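# Roll a folded necktie one full turn from its fold

## Task

Starting at the folded end of the necktie (currently not rolled at all), roll it up through exactly one complete turn. At the end the roll must sit low on the table, and the remaining length of tie must lie flat on the table, extending in a straight line out of the roll and perpendicular to it. Release the tie and move the grippers away afterwards; the result only counts if the tie stays that way without the robot holding it.

## Robot and tools

Robot: two arms, left_arm and right_arm, each ending in a two-finger gripper. All poses use one scene frame. Its origin is on the table surface midway between the arms, +x points out across the table, +z points up, and left_arm sits on the +y side. The arm names do not tell you which side of a camera image an arm appears on. On each gripper the fingers extend along the gripper's own +z axis and close along its y axis. The reported end_effector_position is the point between the finger pads, roughly 1 cm short of the fingertips.

The row format, shared by execute_actions and move, is 16 numbers in one flat list covering both arms: x, y, z, qw, qx, qy, qz, opening for left_arm, followed by the same eight for right_arm. Always send all 16, even if one arm should not move. x, y, z are an absolute target position in metres in the scene frame; qw, qx, qy, qz are an absolute target orientation quaternion, w first. opening runs from -1 (closed) to +1 (fully open, 0.094 m). A target more than 0.6 m from the arm's last reported position, along any axis of its gripper, gets the call refused and nothing is sent. To hold an arm still, resend the exact pose from the last result before it stopped, plus its intended opening. To keep an orientation, repeat your own target quaternion rather than the possibly drifted one reported back.

execute_actions: argument actions, a list with zero or one item, and optional pictures (boolean). An empty list just reports the state and includes images. An action item has rows (1 to 15 rows of 16 numbers) and steps (1 to 15, default 15); each step is 1/30 s, each row covers one step, and the last row repeats to fill remaining steps. An action needs at least 6 steps. A wait item has only steps (up to 300), counted from the previous result, so your thinking time is included. Pictures come back only for an empty list or when pictures is true. The result of an action is taken 6 steps before it finishes; those 6 steps then execute while you compose the next reply.

move: argument target (one 16-number row, absolute poses as above) and optional speed in m/s, 0.002 to 0.5, default 0.25; rotation is capped at double that value in rad/s. Each gripper travels a straight line toward its pose, turning the shorter way, and both paths finish together, lasting 0.5 to 10 s (cut off at 10 s if longer). Openings are applied at the start. Paths ignore obstacles and the other arm. Grippers lag and can overshoot the speed, especially with an almost straight arm. Faster contact and targets deeper past a surface press harder. The result adds a move: line giving how it ended (done, off_target, moving, held, fault) and which limits acted (paced: the pose was clipped; held: a check blocked some steps, after which the arm may jump faster), plus each gripper's distance from its pose. If only one arm is named, the other finished normally.

wait: argument seconds, 0 to 10; the robot just continues toward its last clipped pose.

zoom_image: arguments camera (cam_high, cam_low, cam_roll_left, cam_roll_right, cam_left_wrist, cam_right_wrist) and region [x0, y0, x1, y1] in pixels from the top-left, at most 504 by 504. All cameras give 504x504 images.

finished_scene: argument scene (integer 1 to 2), the number of the current scene. It is final and reports whether the goal was met.

Control behaviour: every step, each commanded pose is limited to 70 mm and 16 degrees away from the measured pose, and position is favoured over orientation if both cannot be met. A long move may need several calls; after an action an arm only continues to its last clipped pose. Arms frequently settle a centimetre or more off target, usually below it, and the printed position can be wrong, more so at long reach. Elbows never fully straighten. Joint ranges (rad), base to gripper: waist -2.618 to 3.054, shoulder 0.000 to 3.142, elbow 0.000 to 3.142, wrist pitch -1.571 to 1.571, wrist yaw -1.571 to 1.571, wrist roll -2.094 to 2.094.

Reading results: the state line shows each gripper's position and end_effector_quat_wxyz. grip_measured is finger opening on the command scale; the last Joint positions number is the opening in metres. Readings may be off by about 1 mm. To grip, command about 0.03 below grip_measured (less for a lighter hold). Pads push up to about 50 to 62 N, less on very thin parts (under about 2 mm). HELD marks steps that were not sent; a pose unreachable line names an arm whose command the clearance check altered or blocked; Hand target shows where the controller is heading when nothing is pending. Joint torques include offsets and noise. MOTOR HOT appears at 75 °C; at 90 °C the arm stops for 10 s; at 100 °C it goes limp and falls (OVER-TEMPERATURE FAULT). Avoid holding loads for long.

Avoid: the two arms colliding or pressing on each other, dropping or slamming the tie, fast or deep pushes into the table, and leaving anything that relies on the grippers to stay in place.

Each tool is called as name(argument=value, ...) on one line, values as JSON.

## Session

execute_actions(actions=[])

Scene clock: 0.00 s of 6000.00 s.
left_arm: end_effector_position=(+0.3249, +0.3484, +0.4144) grip_measured=+1.000 end_effector_quat_wxyz=(+0.709, -0.072, +0.698, +0.067) | right_arm: end_effector_position=(+0.3572, -0.2872, +0.3964) grip_measured=+1.000 end_effector_quat_wxyz=(+0.698, -0.012, +0.716, +0.007)
Joint positions: left_arm=[-0.005  1.042  1.059 -0.002  0.006 -0.008  0.094] | right_arm=[-0.004  1.063  1.036  0.001  0.001 -0.007  0.094]
Joint velocities: left_arm=[-0.002 -0.017 -0.007  0.051 -0.007 -0.066  0.   ] | right_arm=[-0.002  0.002 -0.007  0.022  0.007  0.051  0.   ]
Joint torques (N m, as the arm reports them, + toward a larger angle): no reading
Hand target (left_arm): +0.322, +0.348, +0.424; +0.718, -0.071, +0.690, +0.068
Hand target (right_arm): +0.355, -0.287, +0.398; +0.698, -0.011, +0.716, +0.007

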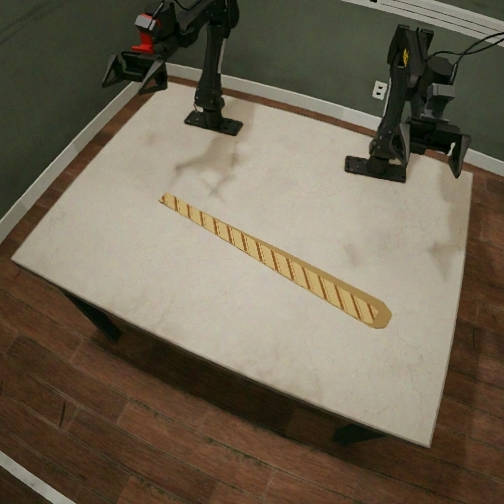

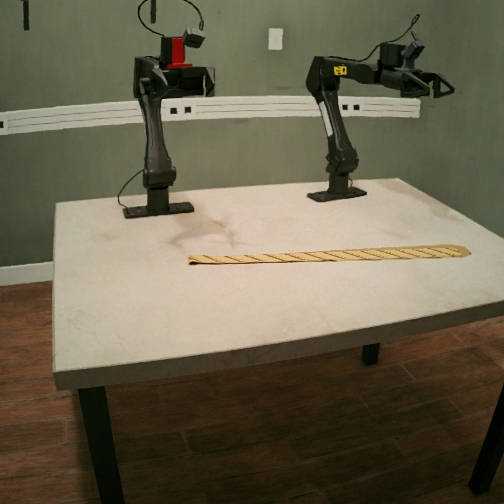

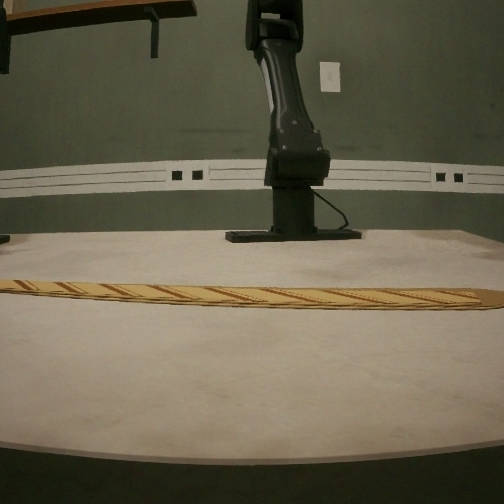

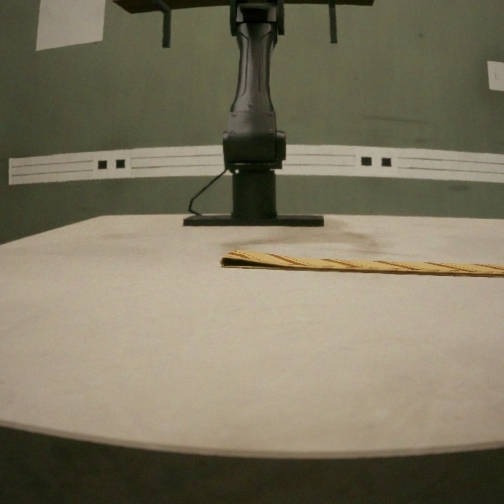

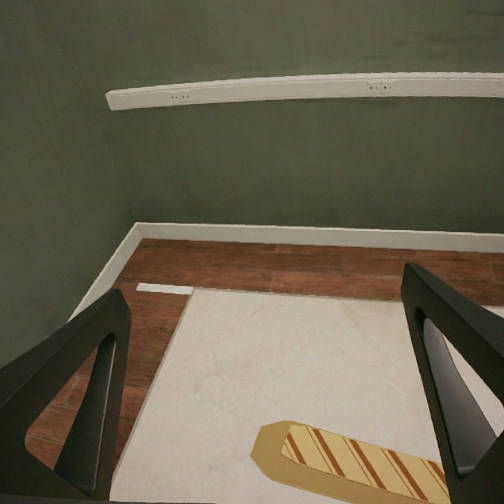

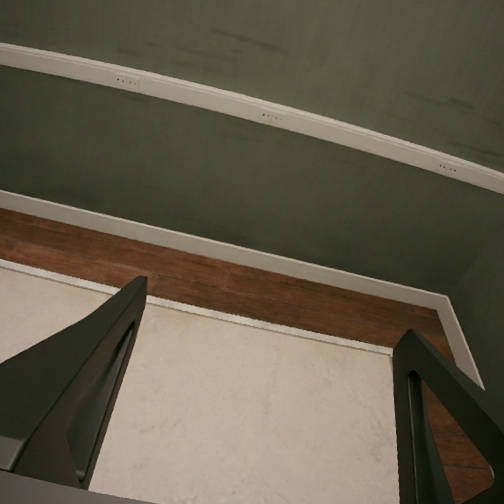

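move(target=[0.36,0.1,0.12,-0.03,0.082,0.936,-0.341,-1,0.33,-0.35,0.07,0.037,0.079,0.903,0.421,-0.36], speed=0.4)

Scene clock: 4.03 s of 6000.00 s.
left_arm: end_effector_position=(+0.3602, +0.1074, +0.1070) grip_measured=-0.982 end_effector_quat_wxyz=(-0.043, +0.062, +0.941, -0.329) | right_arm: end_effector_position=(+0.3155, -0.3425, +0.0708) grip_measured=-0.358 end_effector_quat_wxyz=(+0.027, +0.080, +0.899, +0.430)
Joint positions: left_arm=[-0.338  2.24   1.962 -1.344  0.674  0.018  0.001] | right_arm=[-0.544  2.152  1.537 -1.369 -0.815 -0.514  0.03 ]
Joint velocities: left_arm=[ 0.012 -0.017  0.002 -0.022  0.022 -0.022 -0.001] | right_arm=[-0.007 -0.007 -0.002  0.022  0.051 -0.022 -0.   ]
Joint torques (N m, as the arm reports them, + toward a larger angle): left_arm=[ -0.48 -11.09   6.57   0.1    0.68   0.16] | right_arm=[-0.61 -9.22  8.15 -0.57 -0.46 -0.12]
Hand target (left_arm): +0.362, +0.100, +0.118; -0.031, +0.075, +0.936, -0.342
Hand target (right_arm): +0.321, -0.348, +0.074; +0.039, +0.075, +0.899, +0.430
Off the commanded pose (left_arm): 0.015 m, 3 deg.
Off the commanded pose (right_arm): 0.016 m, 2 deg.
Kept back: nothing.
move: off_target (left_arm, right_arm)

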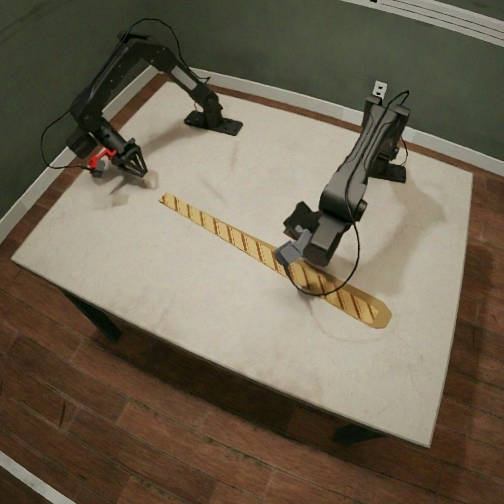

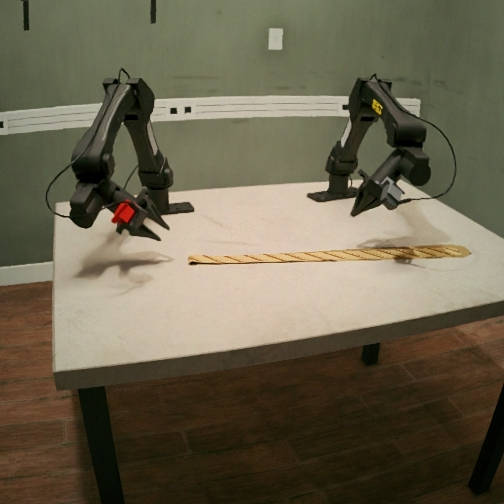

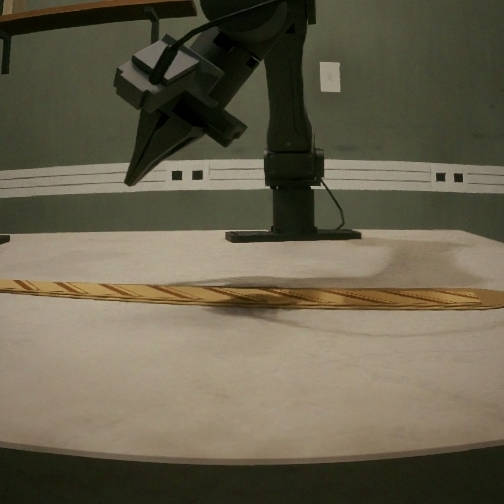

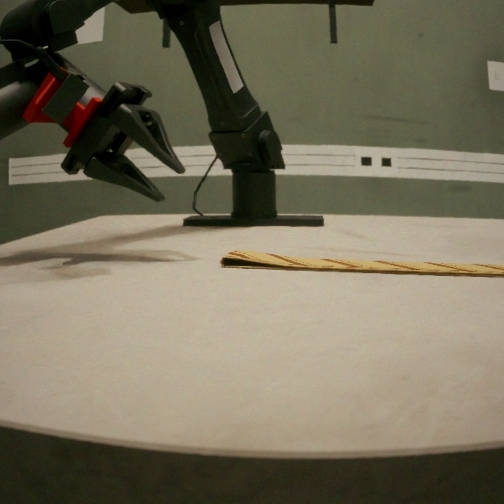

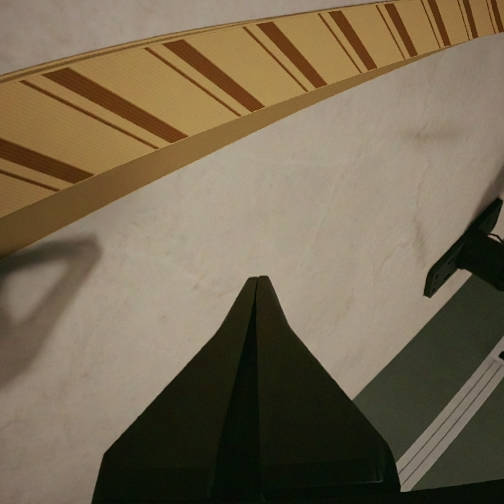

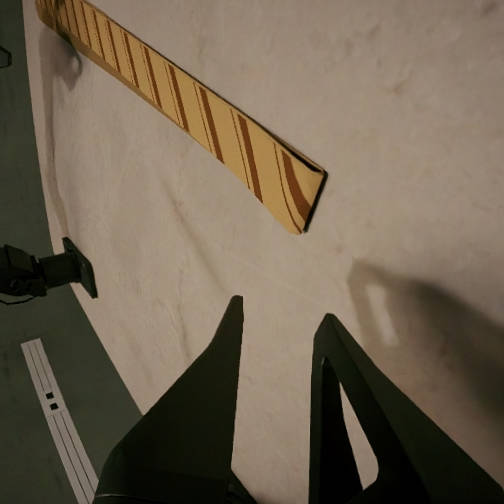

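move(target=[0.37,-0.04,0.04,-0.03,0.082,0.936,-0.341,-1,0.335,-0.305,0.024,0.037,0.079,0.903,0.421,-0.36], speed=0.15)

Scene clock: 6.87 s of 6000.00 s.
left_arm: end_effector_position=(+0.3604, -0.0369, +0.0327) grip_measured=-0.982 end_effector_quat_wxyz=(-0.049, +0.077, +0.938, -0.335) | right_arm: end_effector_position=(+0.3381, -0.3122, +0.0325) grip_measured=-0.358 end_effector_quat_wxyz=(+0.048, +0.074, +0.909, +0.408)
Joint positions: left_arm=[-0.639  2.419  1.963 -0.948  0.674 -0.326  0.001] | right_arm=[-0.435  2.152  1.414 -1.06  -0.823 -0.339  0.03 ]
Joint velocities: left_arm=[-0.002 -0.007  0.002 -0.037  0.051 -0.051 -0.   ] | right_arm=[-0.002  0.007 -0.017  0.11  -0.081  0.022 -0.   ]
Joint torques (N m, as the arm reports them, + toward a larger angle): left_arm=[  0.1  -12.03   6.75   0.64   0.43  -0.03] | right_arm=[ 0.54 -8.66  3.82 -0.09 -0.58  0.06]
Hand target (left_arm): +0.369, -0.041, +0.041; -0.031, +0.082, +0.935, -0.343
Hand target (right_arm): +0.334, -0.305, +0.024; +0.036, +0.079, +0.904, +0.419
Off the commanded pose (left_arm): 0.012 m, 2 deg.
Off the commanded pose (right_arm): 0.012 m, 2 deg.
Kept back: nothing.
move: off_target (left_arm, right_arm)

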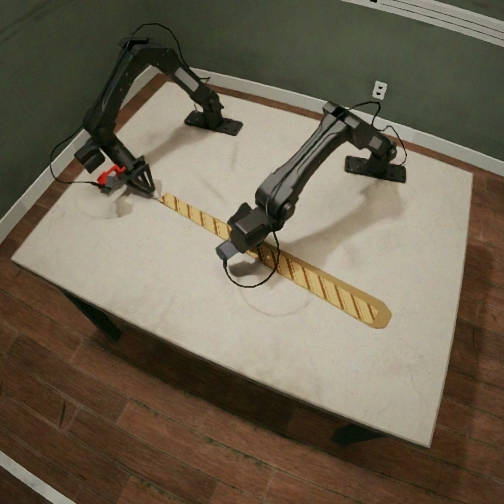

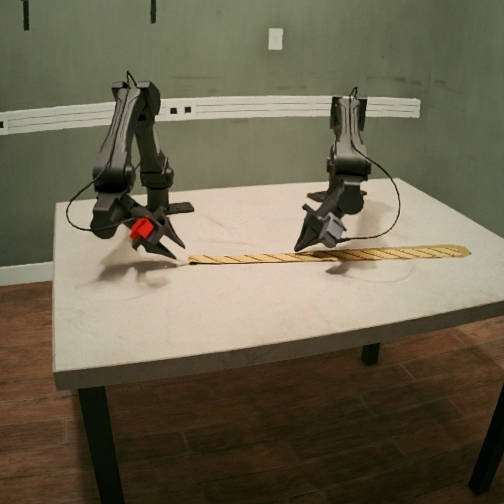

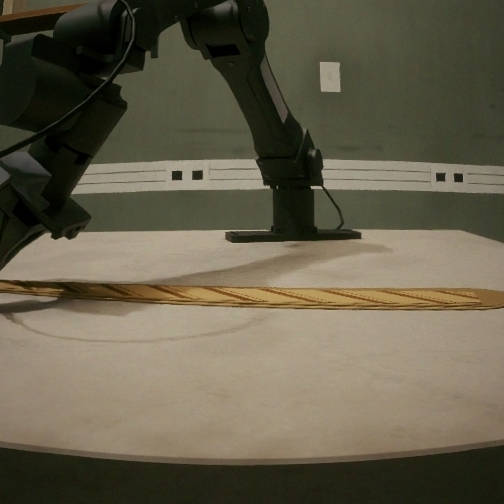

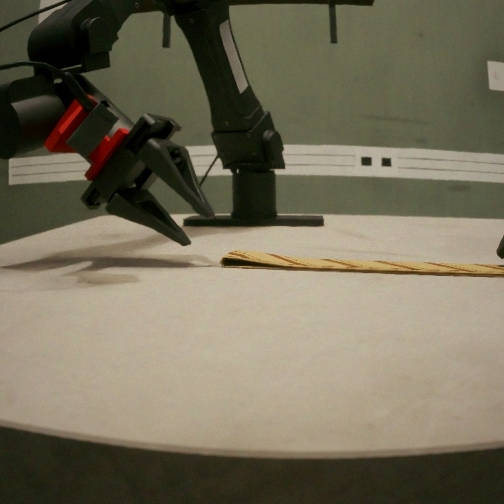

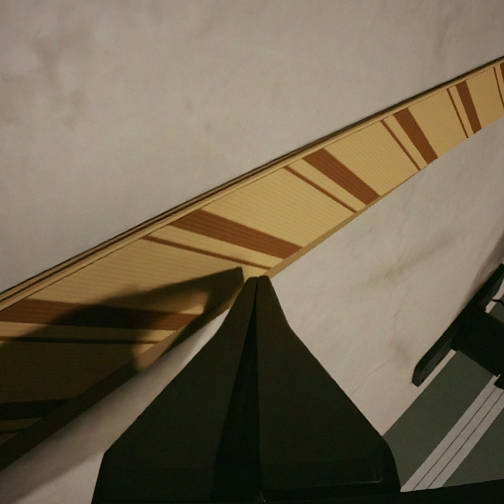

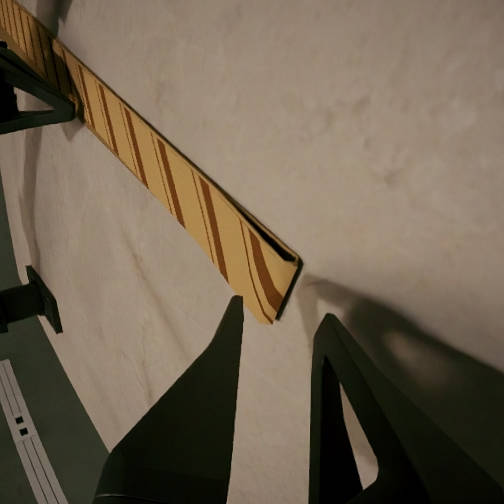

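execute_actions(actions=[{"rows":[[0.378,-0.05,0.018,-0.03,0.082,0.936,-0.341,-1,0.333,-0.292,0.013,0.037,0.079,0.903,0.421,-0.36]],"steps":15}])

wait(seconds=0.3)

Scene clock: 7.47 s of 6000.00 s.
left_arm: end_effector_position=(+0.3728, -0.0456, +0.0246) grip_measured=-0.983 end_effector_quat_wxyz=(-0.040, +0.077, +0.934, -0.347) | right_arm: end_effector_position=(+0.3325, -0.2959, +0.0197) grip_measured=-0.358 end_effector_quat_wxyz=(+0.037, +0.074, +0.907, +0.412)
Joint positions: left_arm=[-0.64   2.47   2.012 -0.912  0.69  -0.34   0.001] | right_arm=[-0.4    2.152  1.352 -0.992 -0.831 -0.303  0.03 ]
Joint velocities: left_arm=[ 0.007 -0.017 -0.017 -0.095 -0.095 -0.022  0.001] | right_arm=[-0.017  0.012 -0.007  0.081  0.007  0.081  0.001]
Joint torques (N m, as the arm reports them, + toward a larger angle): left_arm=[ -0.86 -10.62   6.25   0.73   0.2   -0.03] | right_arm=[ 0.33 -8.85  4.09 -0.09 -0.54  0.07]
Steps of this call (steps 1 to 9: nothing new was sent; steps 10 to 18: the first 9 steps of this action). Readings (end_effector_position):
10: left_arm (+0.3616, -0.0374, +0.0313) | right_arm (+0.3384, -0.3113, +0.0308)
11: left_arm (+0.3654, -0.0392, +0.0298) | right_arm (+0.3381, -0.3095, +0.0286)
13: left_arm (+0.3703, -0.0421, +0.0237) | right_arm (+0.3336, -0.3031, +0.0230)
17: left_arm (+0.3727, -0.0455, +0.0247) | right_arm (+0.3315, -0.2960, +0.0198)
18: the state above

Scene clock: 7.97 s of 6000.00 s.
left_arm: end_effector_position=(+0.3731, -0.0458, +0.0248) grip_measured=-0.983 end_effector_quat_wxyz=(-0.040, +0.076, +0.934, -0.347) | right_arm: end_effector_position=(+0.3359, -0.2970, +0.0192) grip_measured=-0.358 end_effector_quat_wxyz=(+0.043, +0.075, +0.908, +0.411)
Joint positions: left_arm=[-0.64   2.47   2.012 -0.912  0.69  -0.342  0.001] | right_arm=[-0.4    2.152  1.352 -0.973 -0.833 -0.293  0.03 ]
Joint velocities: left_arm=[ 0.007  0.002 -0.007  0.051 -0.095 -0.007  0.001] | right_arm=[-0.002 -0.012 -0.012  0.051  0.007 -0.066  0.001]
Joint torques (N m, as the arm reports them, + toward a larger angle): left_arm=[ -0.73 -10.81   6.22   0.75   0.17  -0.02] | right_arm=[ 0.25 -8.85  4.01 -0.02 -0.56  0.04]
Hand target (left_arm): +0.378, -0.050, +0.018; -0.030, +0.082, +0.936, -0.341
Hand target (right_arm): +0.332, -0.292, +0.013; +0.037, +0.079, +0.903, +0.421
Off the commanded pose (left_arm): 0.009 m, 1 deg.
Off the commanded pose (right_arm): 0.008 m, 2 deg.
Kept back: nothing.
Steps of this call (steps 1 to 6: the last 6 steps of your previous action; steps 7 to 15: nothing new was sent). Readings (end_effector_position):
1: left_arm (+0.3729, -0.0457, +0.0247) | right_arm (+0.3332, -0.2961, +0.0197)
2: left_arm (+0.3731, -0.0458, +0.0248) | right_arm (+0.3338, -0.2963, +0.0195)
4: left_arm (+0.3731, -0.0458, +0.0248) | right_arm (+0.3346, -0.2966, +0.0194)
8: left_arm (+0.3731, -0.0458, +0.0248) | right_arm (+0.3355, -0.2969, +0.0193)
15: the state above

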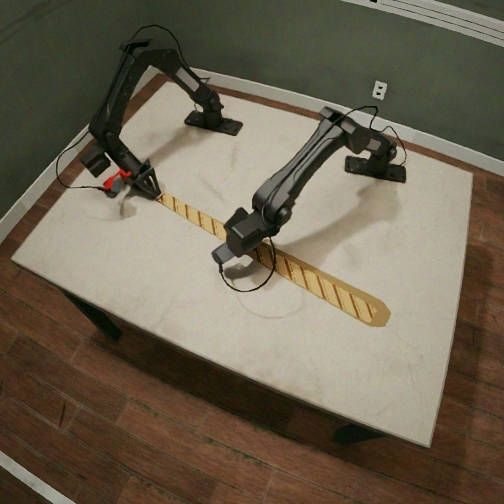

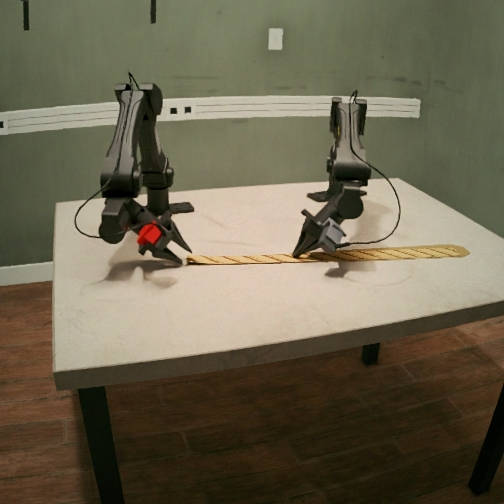

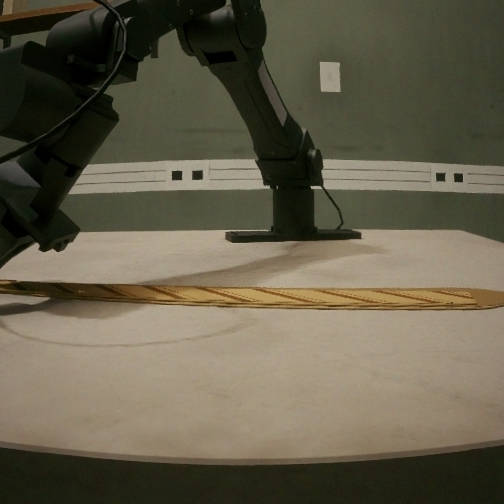

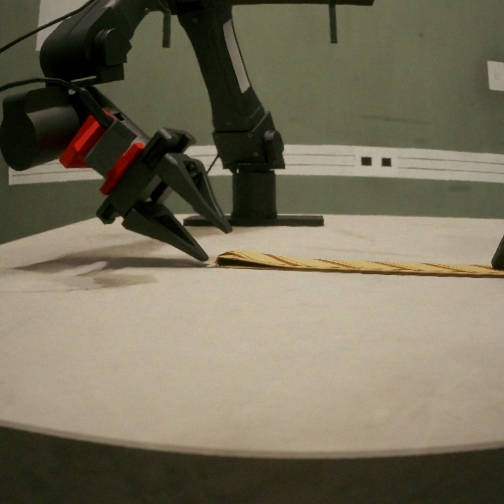

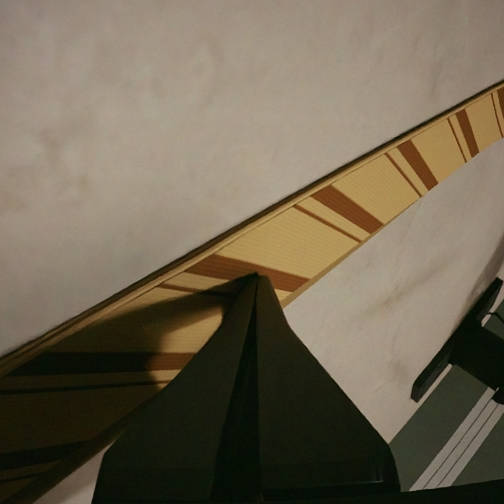

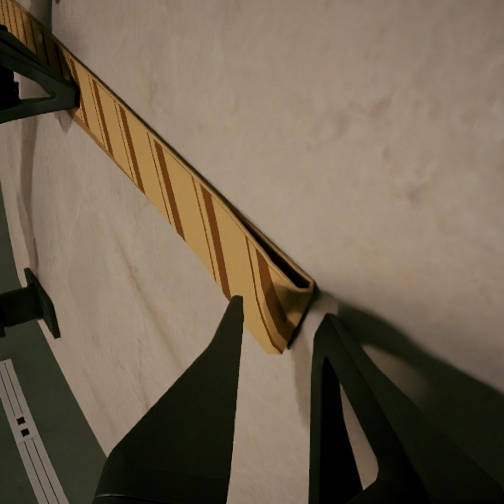

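execute_actions(actions=[{"rows":[[0.378,-0.05,0.016,-0.03,0.082,0.936,-0.341,-1,0.317,-0.294,0.009,0.037,0.079,0.903,0.421,-0.36]],"steps":12}])

move(target=[0.378,-0.05,0.012,-0.03,0.082,0.936,-0.341,-1,0.324,-0.262,0.009,0.037,0.079,0.903,0.421,-0.36], speed=0.04)

zoom_image(camera="cam_roll_right", region=[150,170,350,290])

Scene clock: 8.40 s of 6000.00 s.
left_arm: end_effector_position=(+0.3735, -0.0460, +0.0249) grip_measured=-0.983 end_effector_quat_wxyz=(-0.039, +0.077, +0.934, -0.348) | right_arm: end_effector_position=(+0.3256, -0.2920, +0.0153) grip_measured=-0.358 end_effector_quat_wxyz=(+0.039, +0.082, +0.899, +0.429)
Joint positions: left_arm=[-0.64   2.47   2.012 -0.909  0.69  -0.342  0.001] | right_arm=[-0.409  2.148  1.299 -0.957 -0.867 -0.304  0.03 ]
Joint velocities: left_arm=[-0.007 -0.027 -0.022 -0.007 -0.051  0.051  0.001] | right_arm=[-0.017  0.002 -0.046 -0.037 -0.095 -0.007  0.   ]
Joint torques (N m, as the arm reports them, + toward a larger angle): left_arm=[ -0.75 -10.49   5.86   0.77   0.2   -0.03] | right_arm=[ -0.46 -10.53   2.74  -0.09  -0.16  -0.12]
Steps of this call (steps 1 to 7: nothing new was sent; steps 8 to 13: the first 6 steps of this action). Readings (end_effector_position):
8: left_arm (+0.3732, -0.0458, +0.0248) | right_arm (+0.3351, -0.2967, +0.0180)
9: left_arm (+0.3732, -0.0458, +0.0249) | right_arm (+0.3323, -0.2958, +0.0162)
11: left_arm (+0.3734, -0.0459, +0.0249) | right_arm (+0.3267, -0.2924, +0.0150)
13: the state above

Scene clock: 9.70 s of 6000.00 s.
left_arm: end_effector_position=(+0.3750, -0.0469, +0.0246) grip_measured=-0.983 end_effector_quat_wxyz=(-0.036, +0.078, +0.933, -0.350) | right_arm: end_effector_position=(+0.3295, -0.2660, +0.0152) grip_measured=-0.358 end_effector_quat_wxyz=(+0.040, +0.083, +0.898, +0.430)
Joint positions: left_arm=[-0.64   2.472  2.012 -0.9    0.692 -0.342  0.001] | right_arm=[-0.336  2.112  1.242 -0.849 -0.884 -0.19   0.03 ]
Joint velocities: left_arm=[-0.002 -0.012  0.002  0.051 -0.007 -0.007 -0.001] | right_arm=[ 0.017 -0.012 -0.012  0.007  0.022  0.095 -0.001]
Joint torques (N m, as the arm reports them, + toward a larger angle): left_arm=[ -0.6  -10.33   5.27   0.85   0.16  -0.01] | right_arm=[  0.87 -10.27   2.84   0.2   -0.25   0.02]
Hand target (left_arm): +0.378, -0.050, +0.012; -0.030, +0.082, +0.936, -0.341
Hand target (right_arm): +0.324, -0.262, +0.009; +0.036, +0.079, +0.903, +0.420
Off your previous action's commanded pose (left_arm): 0.011 m, 1 deg at its last step (step 6 of this call).
Off your previous action's commanded pose (right_arm): 0.011 m, 1 deg at its last step (step 6 of this call).
Off the commanded pose (left_arm): 0.013 m, 1 deg.
Off the commanded pose (right_arm): 0.009 m, 1 deg.
Kept back: nothing.
move: off_target (left_arm)

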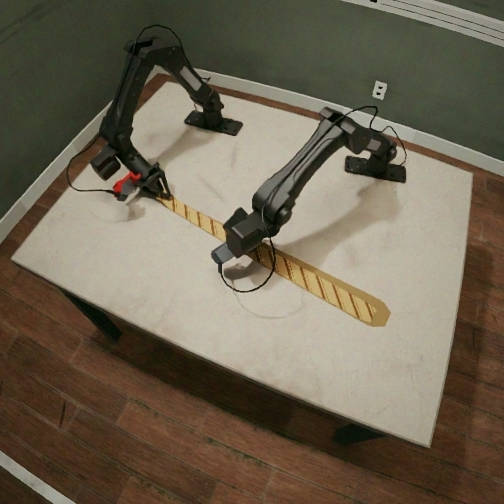

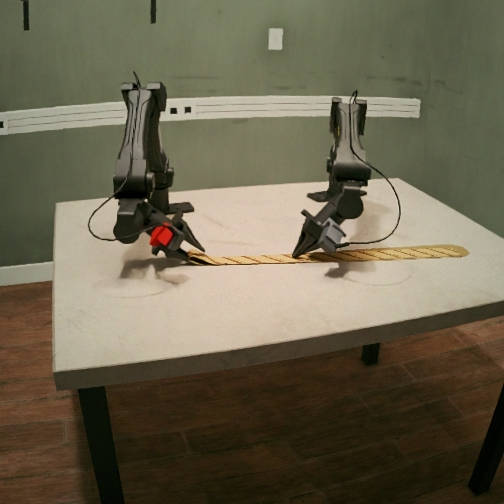

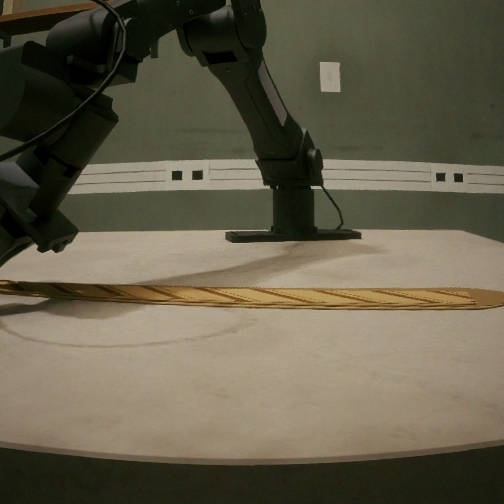

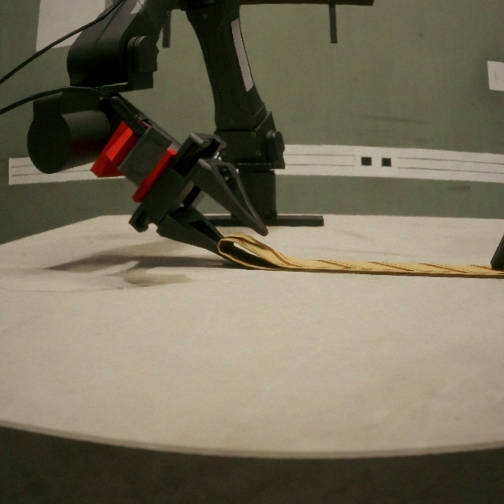

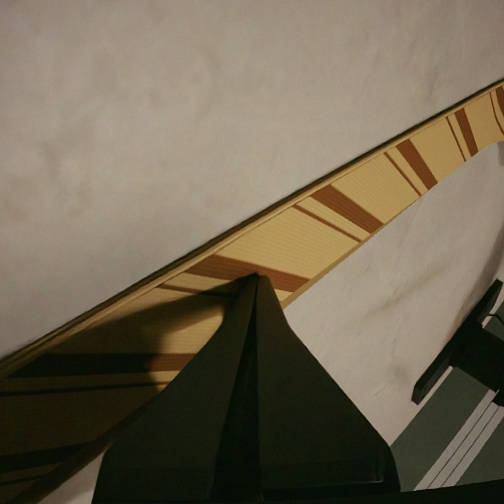

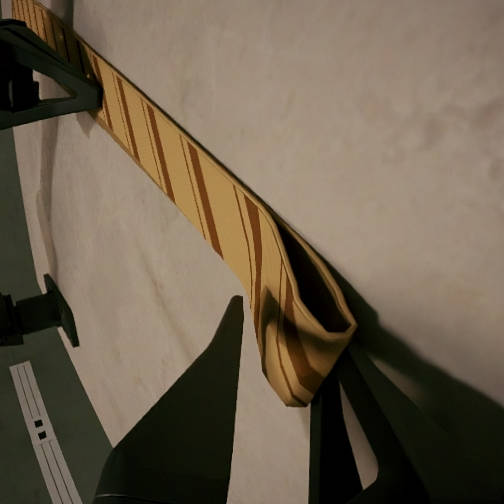

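Region (150, 170, 350, 290) of cam_roll_right's 504x504 image, scaled by 2.520, with more detail than that image has; it fills the top 302 rows of this view, and the rest is white.

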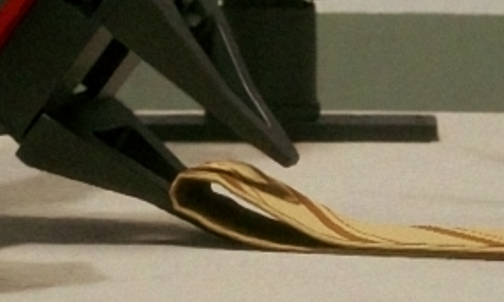

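execute_actions(actions=[{"rows":[[0.378,-0.03,0.06,-0.03,0.082,0.936,-0.341,-1,0.327,-0.264,0.015,0.037,0.079,0.903,0.421,-1]],"steps":15}])

move(target=[0.36,0.16,0.1,-0.03,0.082,0.936,-0.341,-1,0.32,-0.31,0.04,0,0.095,0.995,0,-1], speed=0.3)

move(target=[0.36,0.16,0.1,-0.03,0.082,0.936,-0.341,-1,0.329,-0.265,0.028,-0.036,0.088,0.92,-0.381,-1], speed=0.3)

Scene clock: 10.17 s of 6000.00 s.
left_arm: end_effector_position=(+0.3742, -0.0326, +0.0442) grip_measured=-0.983 end_effector_quat_wxyz=(-0.042, +0.073, +0.937, -0.340) | right_arm: end_effector_position=(+0.3284, -0.2681, +0.0123) grip_measured=-0.947 end_effector_quat_wxyz=(+0.036, +0.084, +0.902, +0.421)
Joint positions: left_arm=[-0.618  2.443  2.049 -1.002  0.682 -0.318  0.001] | right_arm=[-0.336  2.112  1.241 -0.849 -0.863 -0.187  0.003]
Joint velocities: left_arm=[ 0.042 -0.007  0.066 -0.125 -0.007  0.066  0.   ] | right_arm=[ 0.002 -0.007  0.002 -0.022  0.022 -0.007 -0.   ]
Joint torques (N m, as the arm reports them, + toward a larger angle): left_arm=[  0.29 -13.67   6.46   0.41   0.38   0.17] | right_arm=[  0.71 -10.45   4.67  -0.05  -0.46   0.02]
Steps of this call (steps 1 to 5: nothing new was sent; steps 6 to 14: the first 9 steps of this action). Readings (end_effector_position):
6: left_arm (+0.3745, -0.0461, +0.0267) | right_arm (+0.3294, -0.2663, +0.0147)
7: left_arm (+0.3728, -0.0440, +0.0283) | right_arm (+0.3291, -0.2667, +0.0141)
9: left_arm (+0.3714, -0.0396, +0.0335) | right_arm (+0.3287, -0.2674, +0.0132)
13: left_arm (+0.3738, -0.0336, +0.0433) | right_arm (+0.3284, -0.2680, +0.0124)
14: the state above

Scene clock: 12.63 s of 6000.00 s.
left_arm: end_effector_position=(+0.3562, +0.1621, +0.0839) grip_measured=-0.983 end_effector_quat_wxyz=(-0.049, +0.068, +0.938, -0.337) | right_arm: end_effector_position=(+0.3103, -0.3113, +0.0264) grip_measured=-0.946 end_effector_quat_wxyz=(-0.022, +0.093, +0.995, +0.001)
Joint positions: left_arm=[-0.206  2.269  1.906 -1.386  0.675  0.208  0.001] | right_arm=[-0.074  1.941  1.335 -1.009 -0.004  0.143  0.003]
Joint velocities: left_arm=[-0.012 -0.007  0.027 -0.037 -0.051  0.066 -0.001] | right_arm=[-0.002 -0.017  0.017  0.007  0.051  0.037  0.001]
Joint torques (N m, as the arm reports them, + toward a larger angle): left_arm=[ -0.11 -12.36   6.31  -0.1    0.44   0.13] | right_arm=[  0.4  -10.08   8.69   0.02   0.04   0.11]
Hand target (left_arm): +0.361, +0.161, +0.099; -0.028, +0.082, +0.937, -0.338
Hand target (right_arm): +0.320, -0.311, +0.039; -0.003, +0.094, +0.996, -0.003
Off your previous action's commanded pose (left_arm): 0.017 m, 2 deg at its last step (step 6 of this call).
Off your previous action's commanded pose (right_arm): 0.005 m, 1 deg at its last step (step 6 of this call).
Off the commanded pose (left_arm): 0.017 m, 3 deg.
Off the commanded pose (right_arm): 0.017 m, 3 deg.
Kept back: nothing.
move: off_target (left_arm, right_arm)

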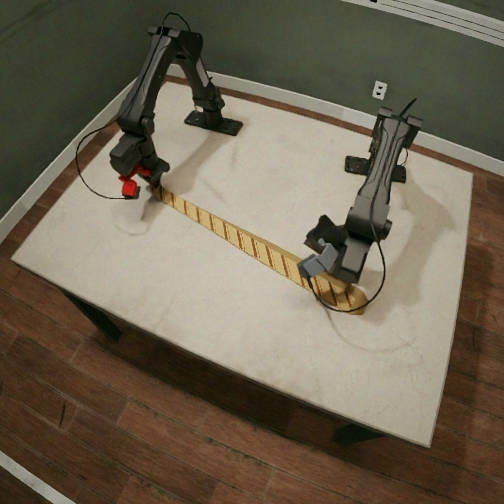

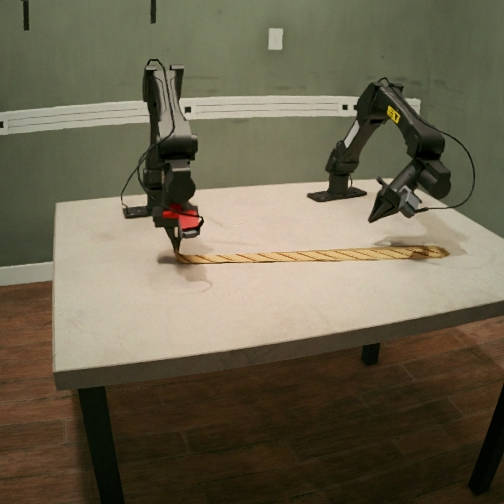

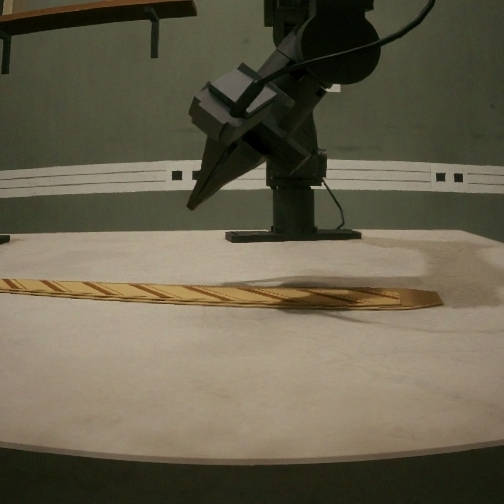

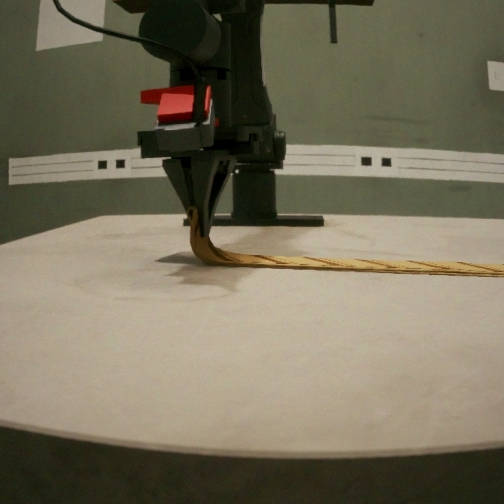

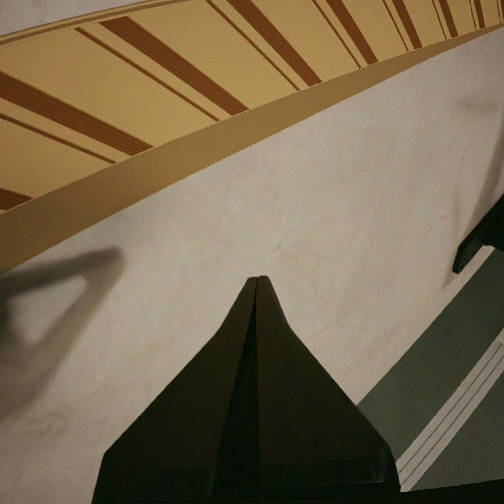

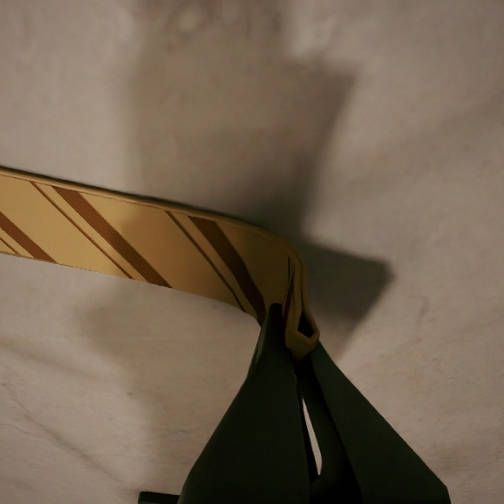

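Scene clock: 14.67 s of 6000.00 s.
left_arm: end_effector_position=(+0.3544, +0.1622, +0.0842) grip_measured=-0.983 end_effector_quat_wxyz=(-0.052, +0.068, +0.937, -0.337) | right_arm: end_effector_position=(+0.3235, -0.2679, +0.0286) grip_measured=-0.946 end_effector_quat_wxyz=(-0.047, +0.084, +0.920, -0.380)
Joint positions: left_arm=[-0.206  2.269  1.906 -1.395  0.675  0.213  0.001] | right_arm=[ 0.352  2.363  1.765 -1.484  0.625  0.733  0.003]
Joint velocities: left_arm=[-0.002 -0.002 -0.002 -0.007 -0.037 -0.022 -0.001] | right_arm=[ 0.007  0.007 -0.007 -0.095  0.007  0.037 -0.   ]
Joint torques (N m, as the arm reports them, + toward a larger angle): left_arm=[ -0.09 -12.46   6.27  -0.1    0.51   0.16] | right_arm=[  0.07 -10.01   7.96  -0.79   0.41   0.14]
Hand target (left_arm): +0.359, +0.160, +0.100; -0.030, +0.082, +0.936, -0.341
Hand target (right_arm): +0.330, -0.267, +0.029; -0.037, +0.088, +0.918, -0.385
Off the commanded pose (left_arm): 0.017 m, 3 deg.
Off the commanded pose (right_arm): 0.006 m, 1 deg.
Kept back: nothing.
move: off_target (left_arm)

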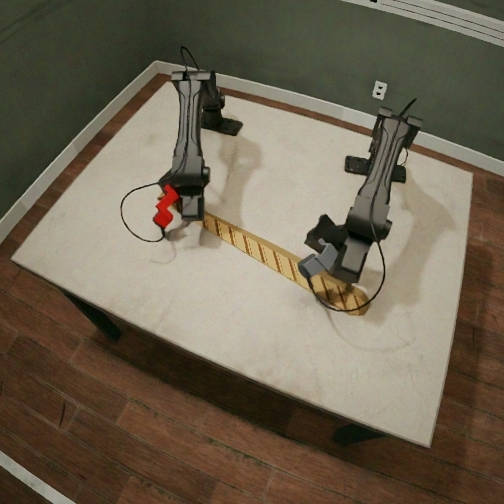

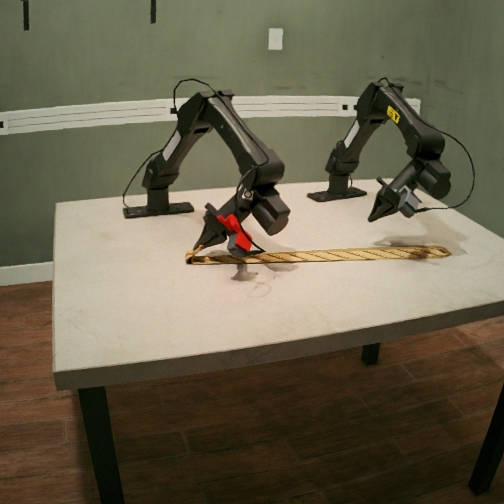

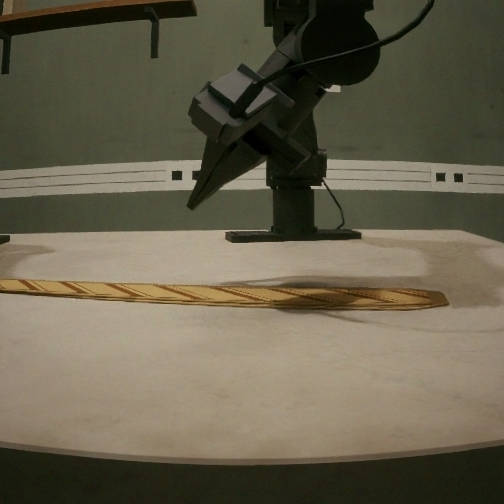

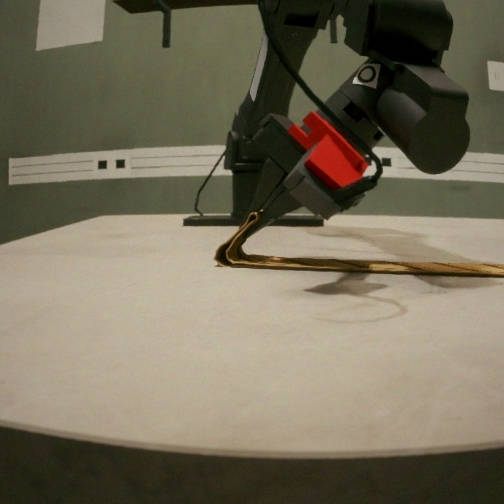

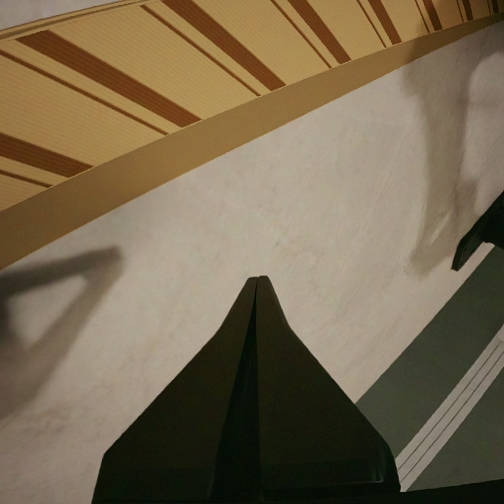

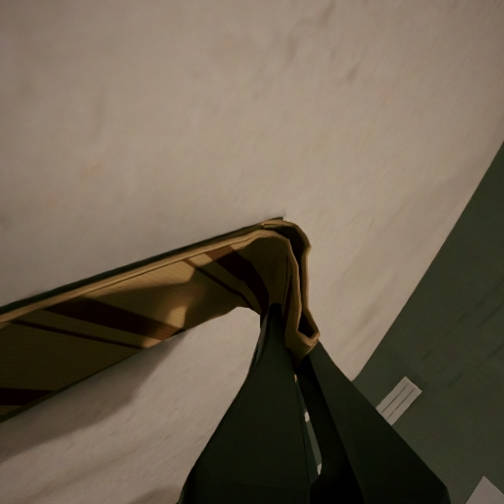

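move(target=[0.356,0.162,0.09,-0.03,0.082,0.936,-0.341,-1,0.337,-0.225,0.036,-0.025,0.092,0.961,-0.258,-0.4], speed=0.1)

Scene clock: 16.60 s of 6000.00 s.
left_arm: end_effector_position=(+0.3527, +0.1623, +0.0780) grip_measured=-0.983 end_effector_quat_wxyz=(-0.053, +0.071, +0.937, -0.337) | right_arm: end_effector_position=(+0.3249, -0.2351, +0.0240) grip_measured=-0.403 end_effector_quat_wxyz=(-0.054, +0.093, +0.956, -0.273)
Joint positions: left_arm=[-0.206  2.269  1.881 -1.374  0.674  0.219  0.001] | right_arm=[ 0.352  2.306  1.765 -1.407  0.431  0.659  0.028]
Joint velocities: left_arm=[-0.012 -0.012 -0.012  0.007  0.037  0.037 -0.001] | right_arm=[-0.032 -0.012 -0.007  0.051 -0.051 -0.037 -0.   ]
Joint torques (N m, as the arm reports them, + toward a larger angle): left_arm=[  0.32 -13.14   3.88   0.04   0.49   0.16] | right_arm=[  0.9  -13.09   8.    -0.39   0.22  -0.01]
Hand target (left_arm): +0.356, +0.162, +0.090; -0.031, +0.082, +0.936, -0.341
Hand target (right_arm): +0.337, -0.225, +0.036; -0.024, +0.092, +0.961, -0.258
Off the commanded pose (left_arm): 0.012 m, 3 deg.
Off the commanded pose (right_arm): 0.020 m, 4 deg.
Kept back: nothing.
move: off_target (left_arm, right_arm)

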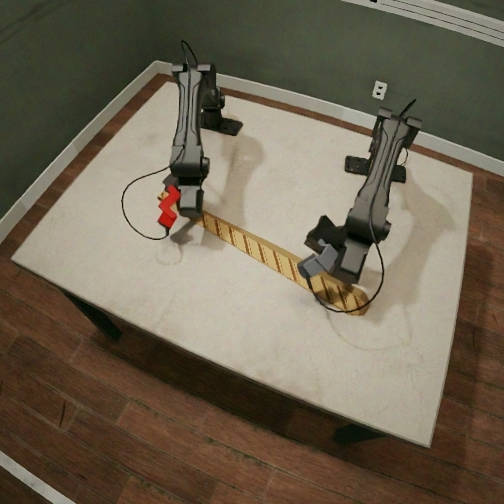

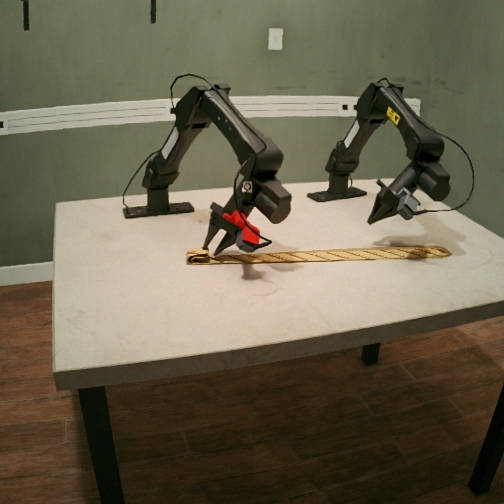

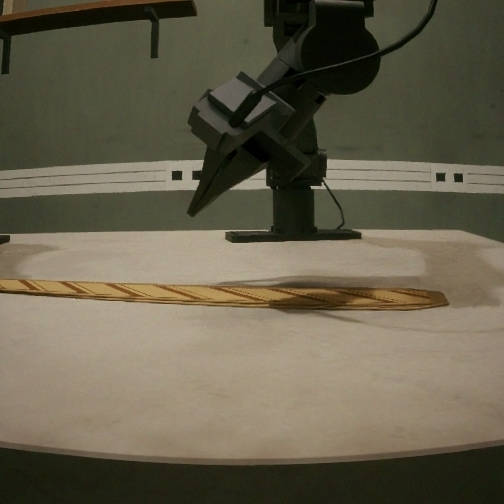

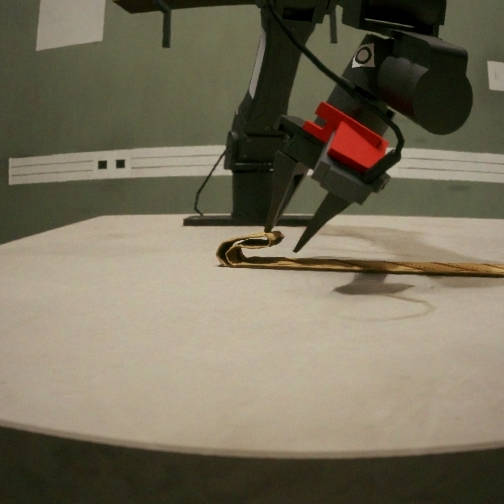

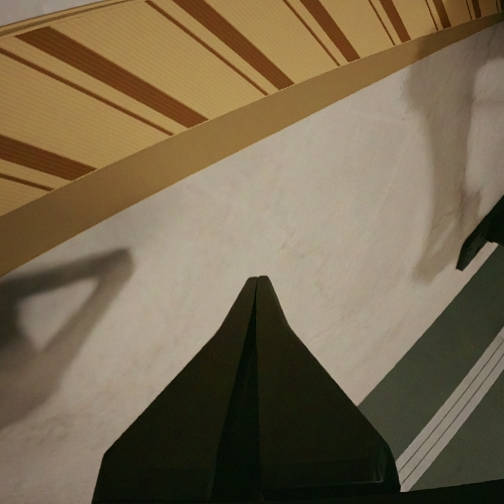

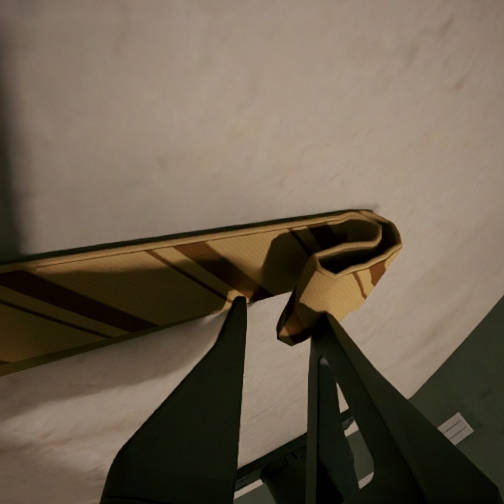

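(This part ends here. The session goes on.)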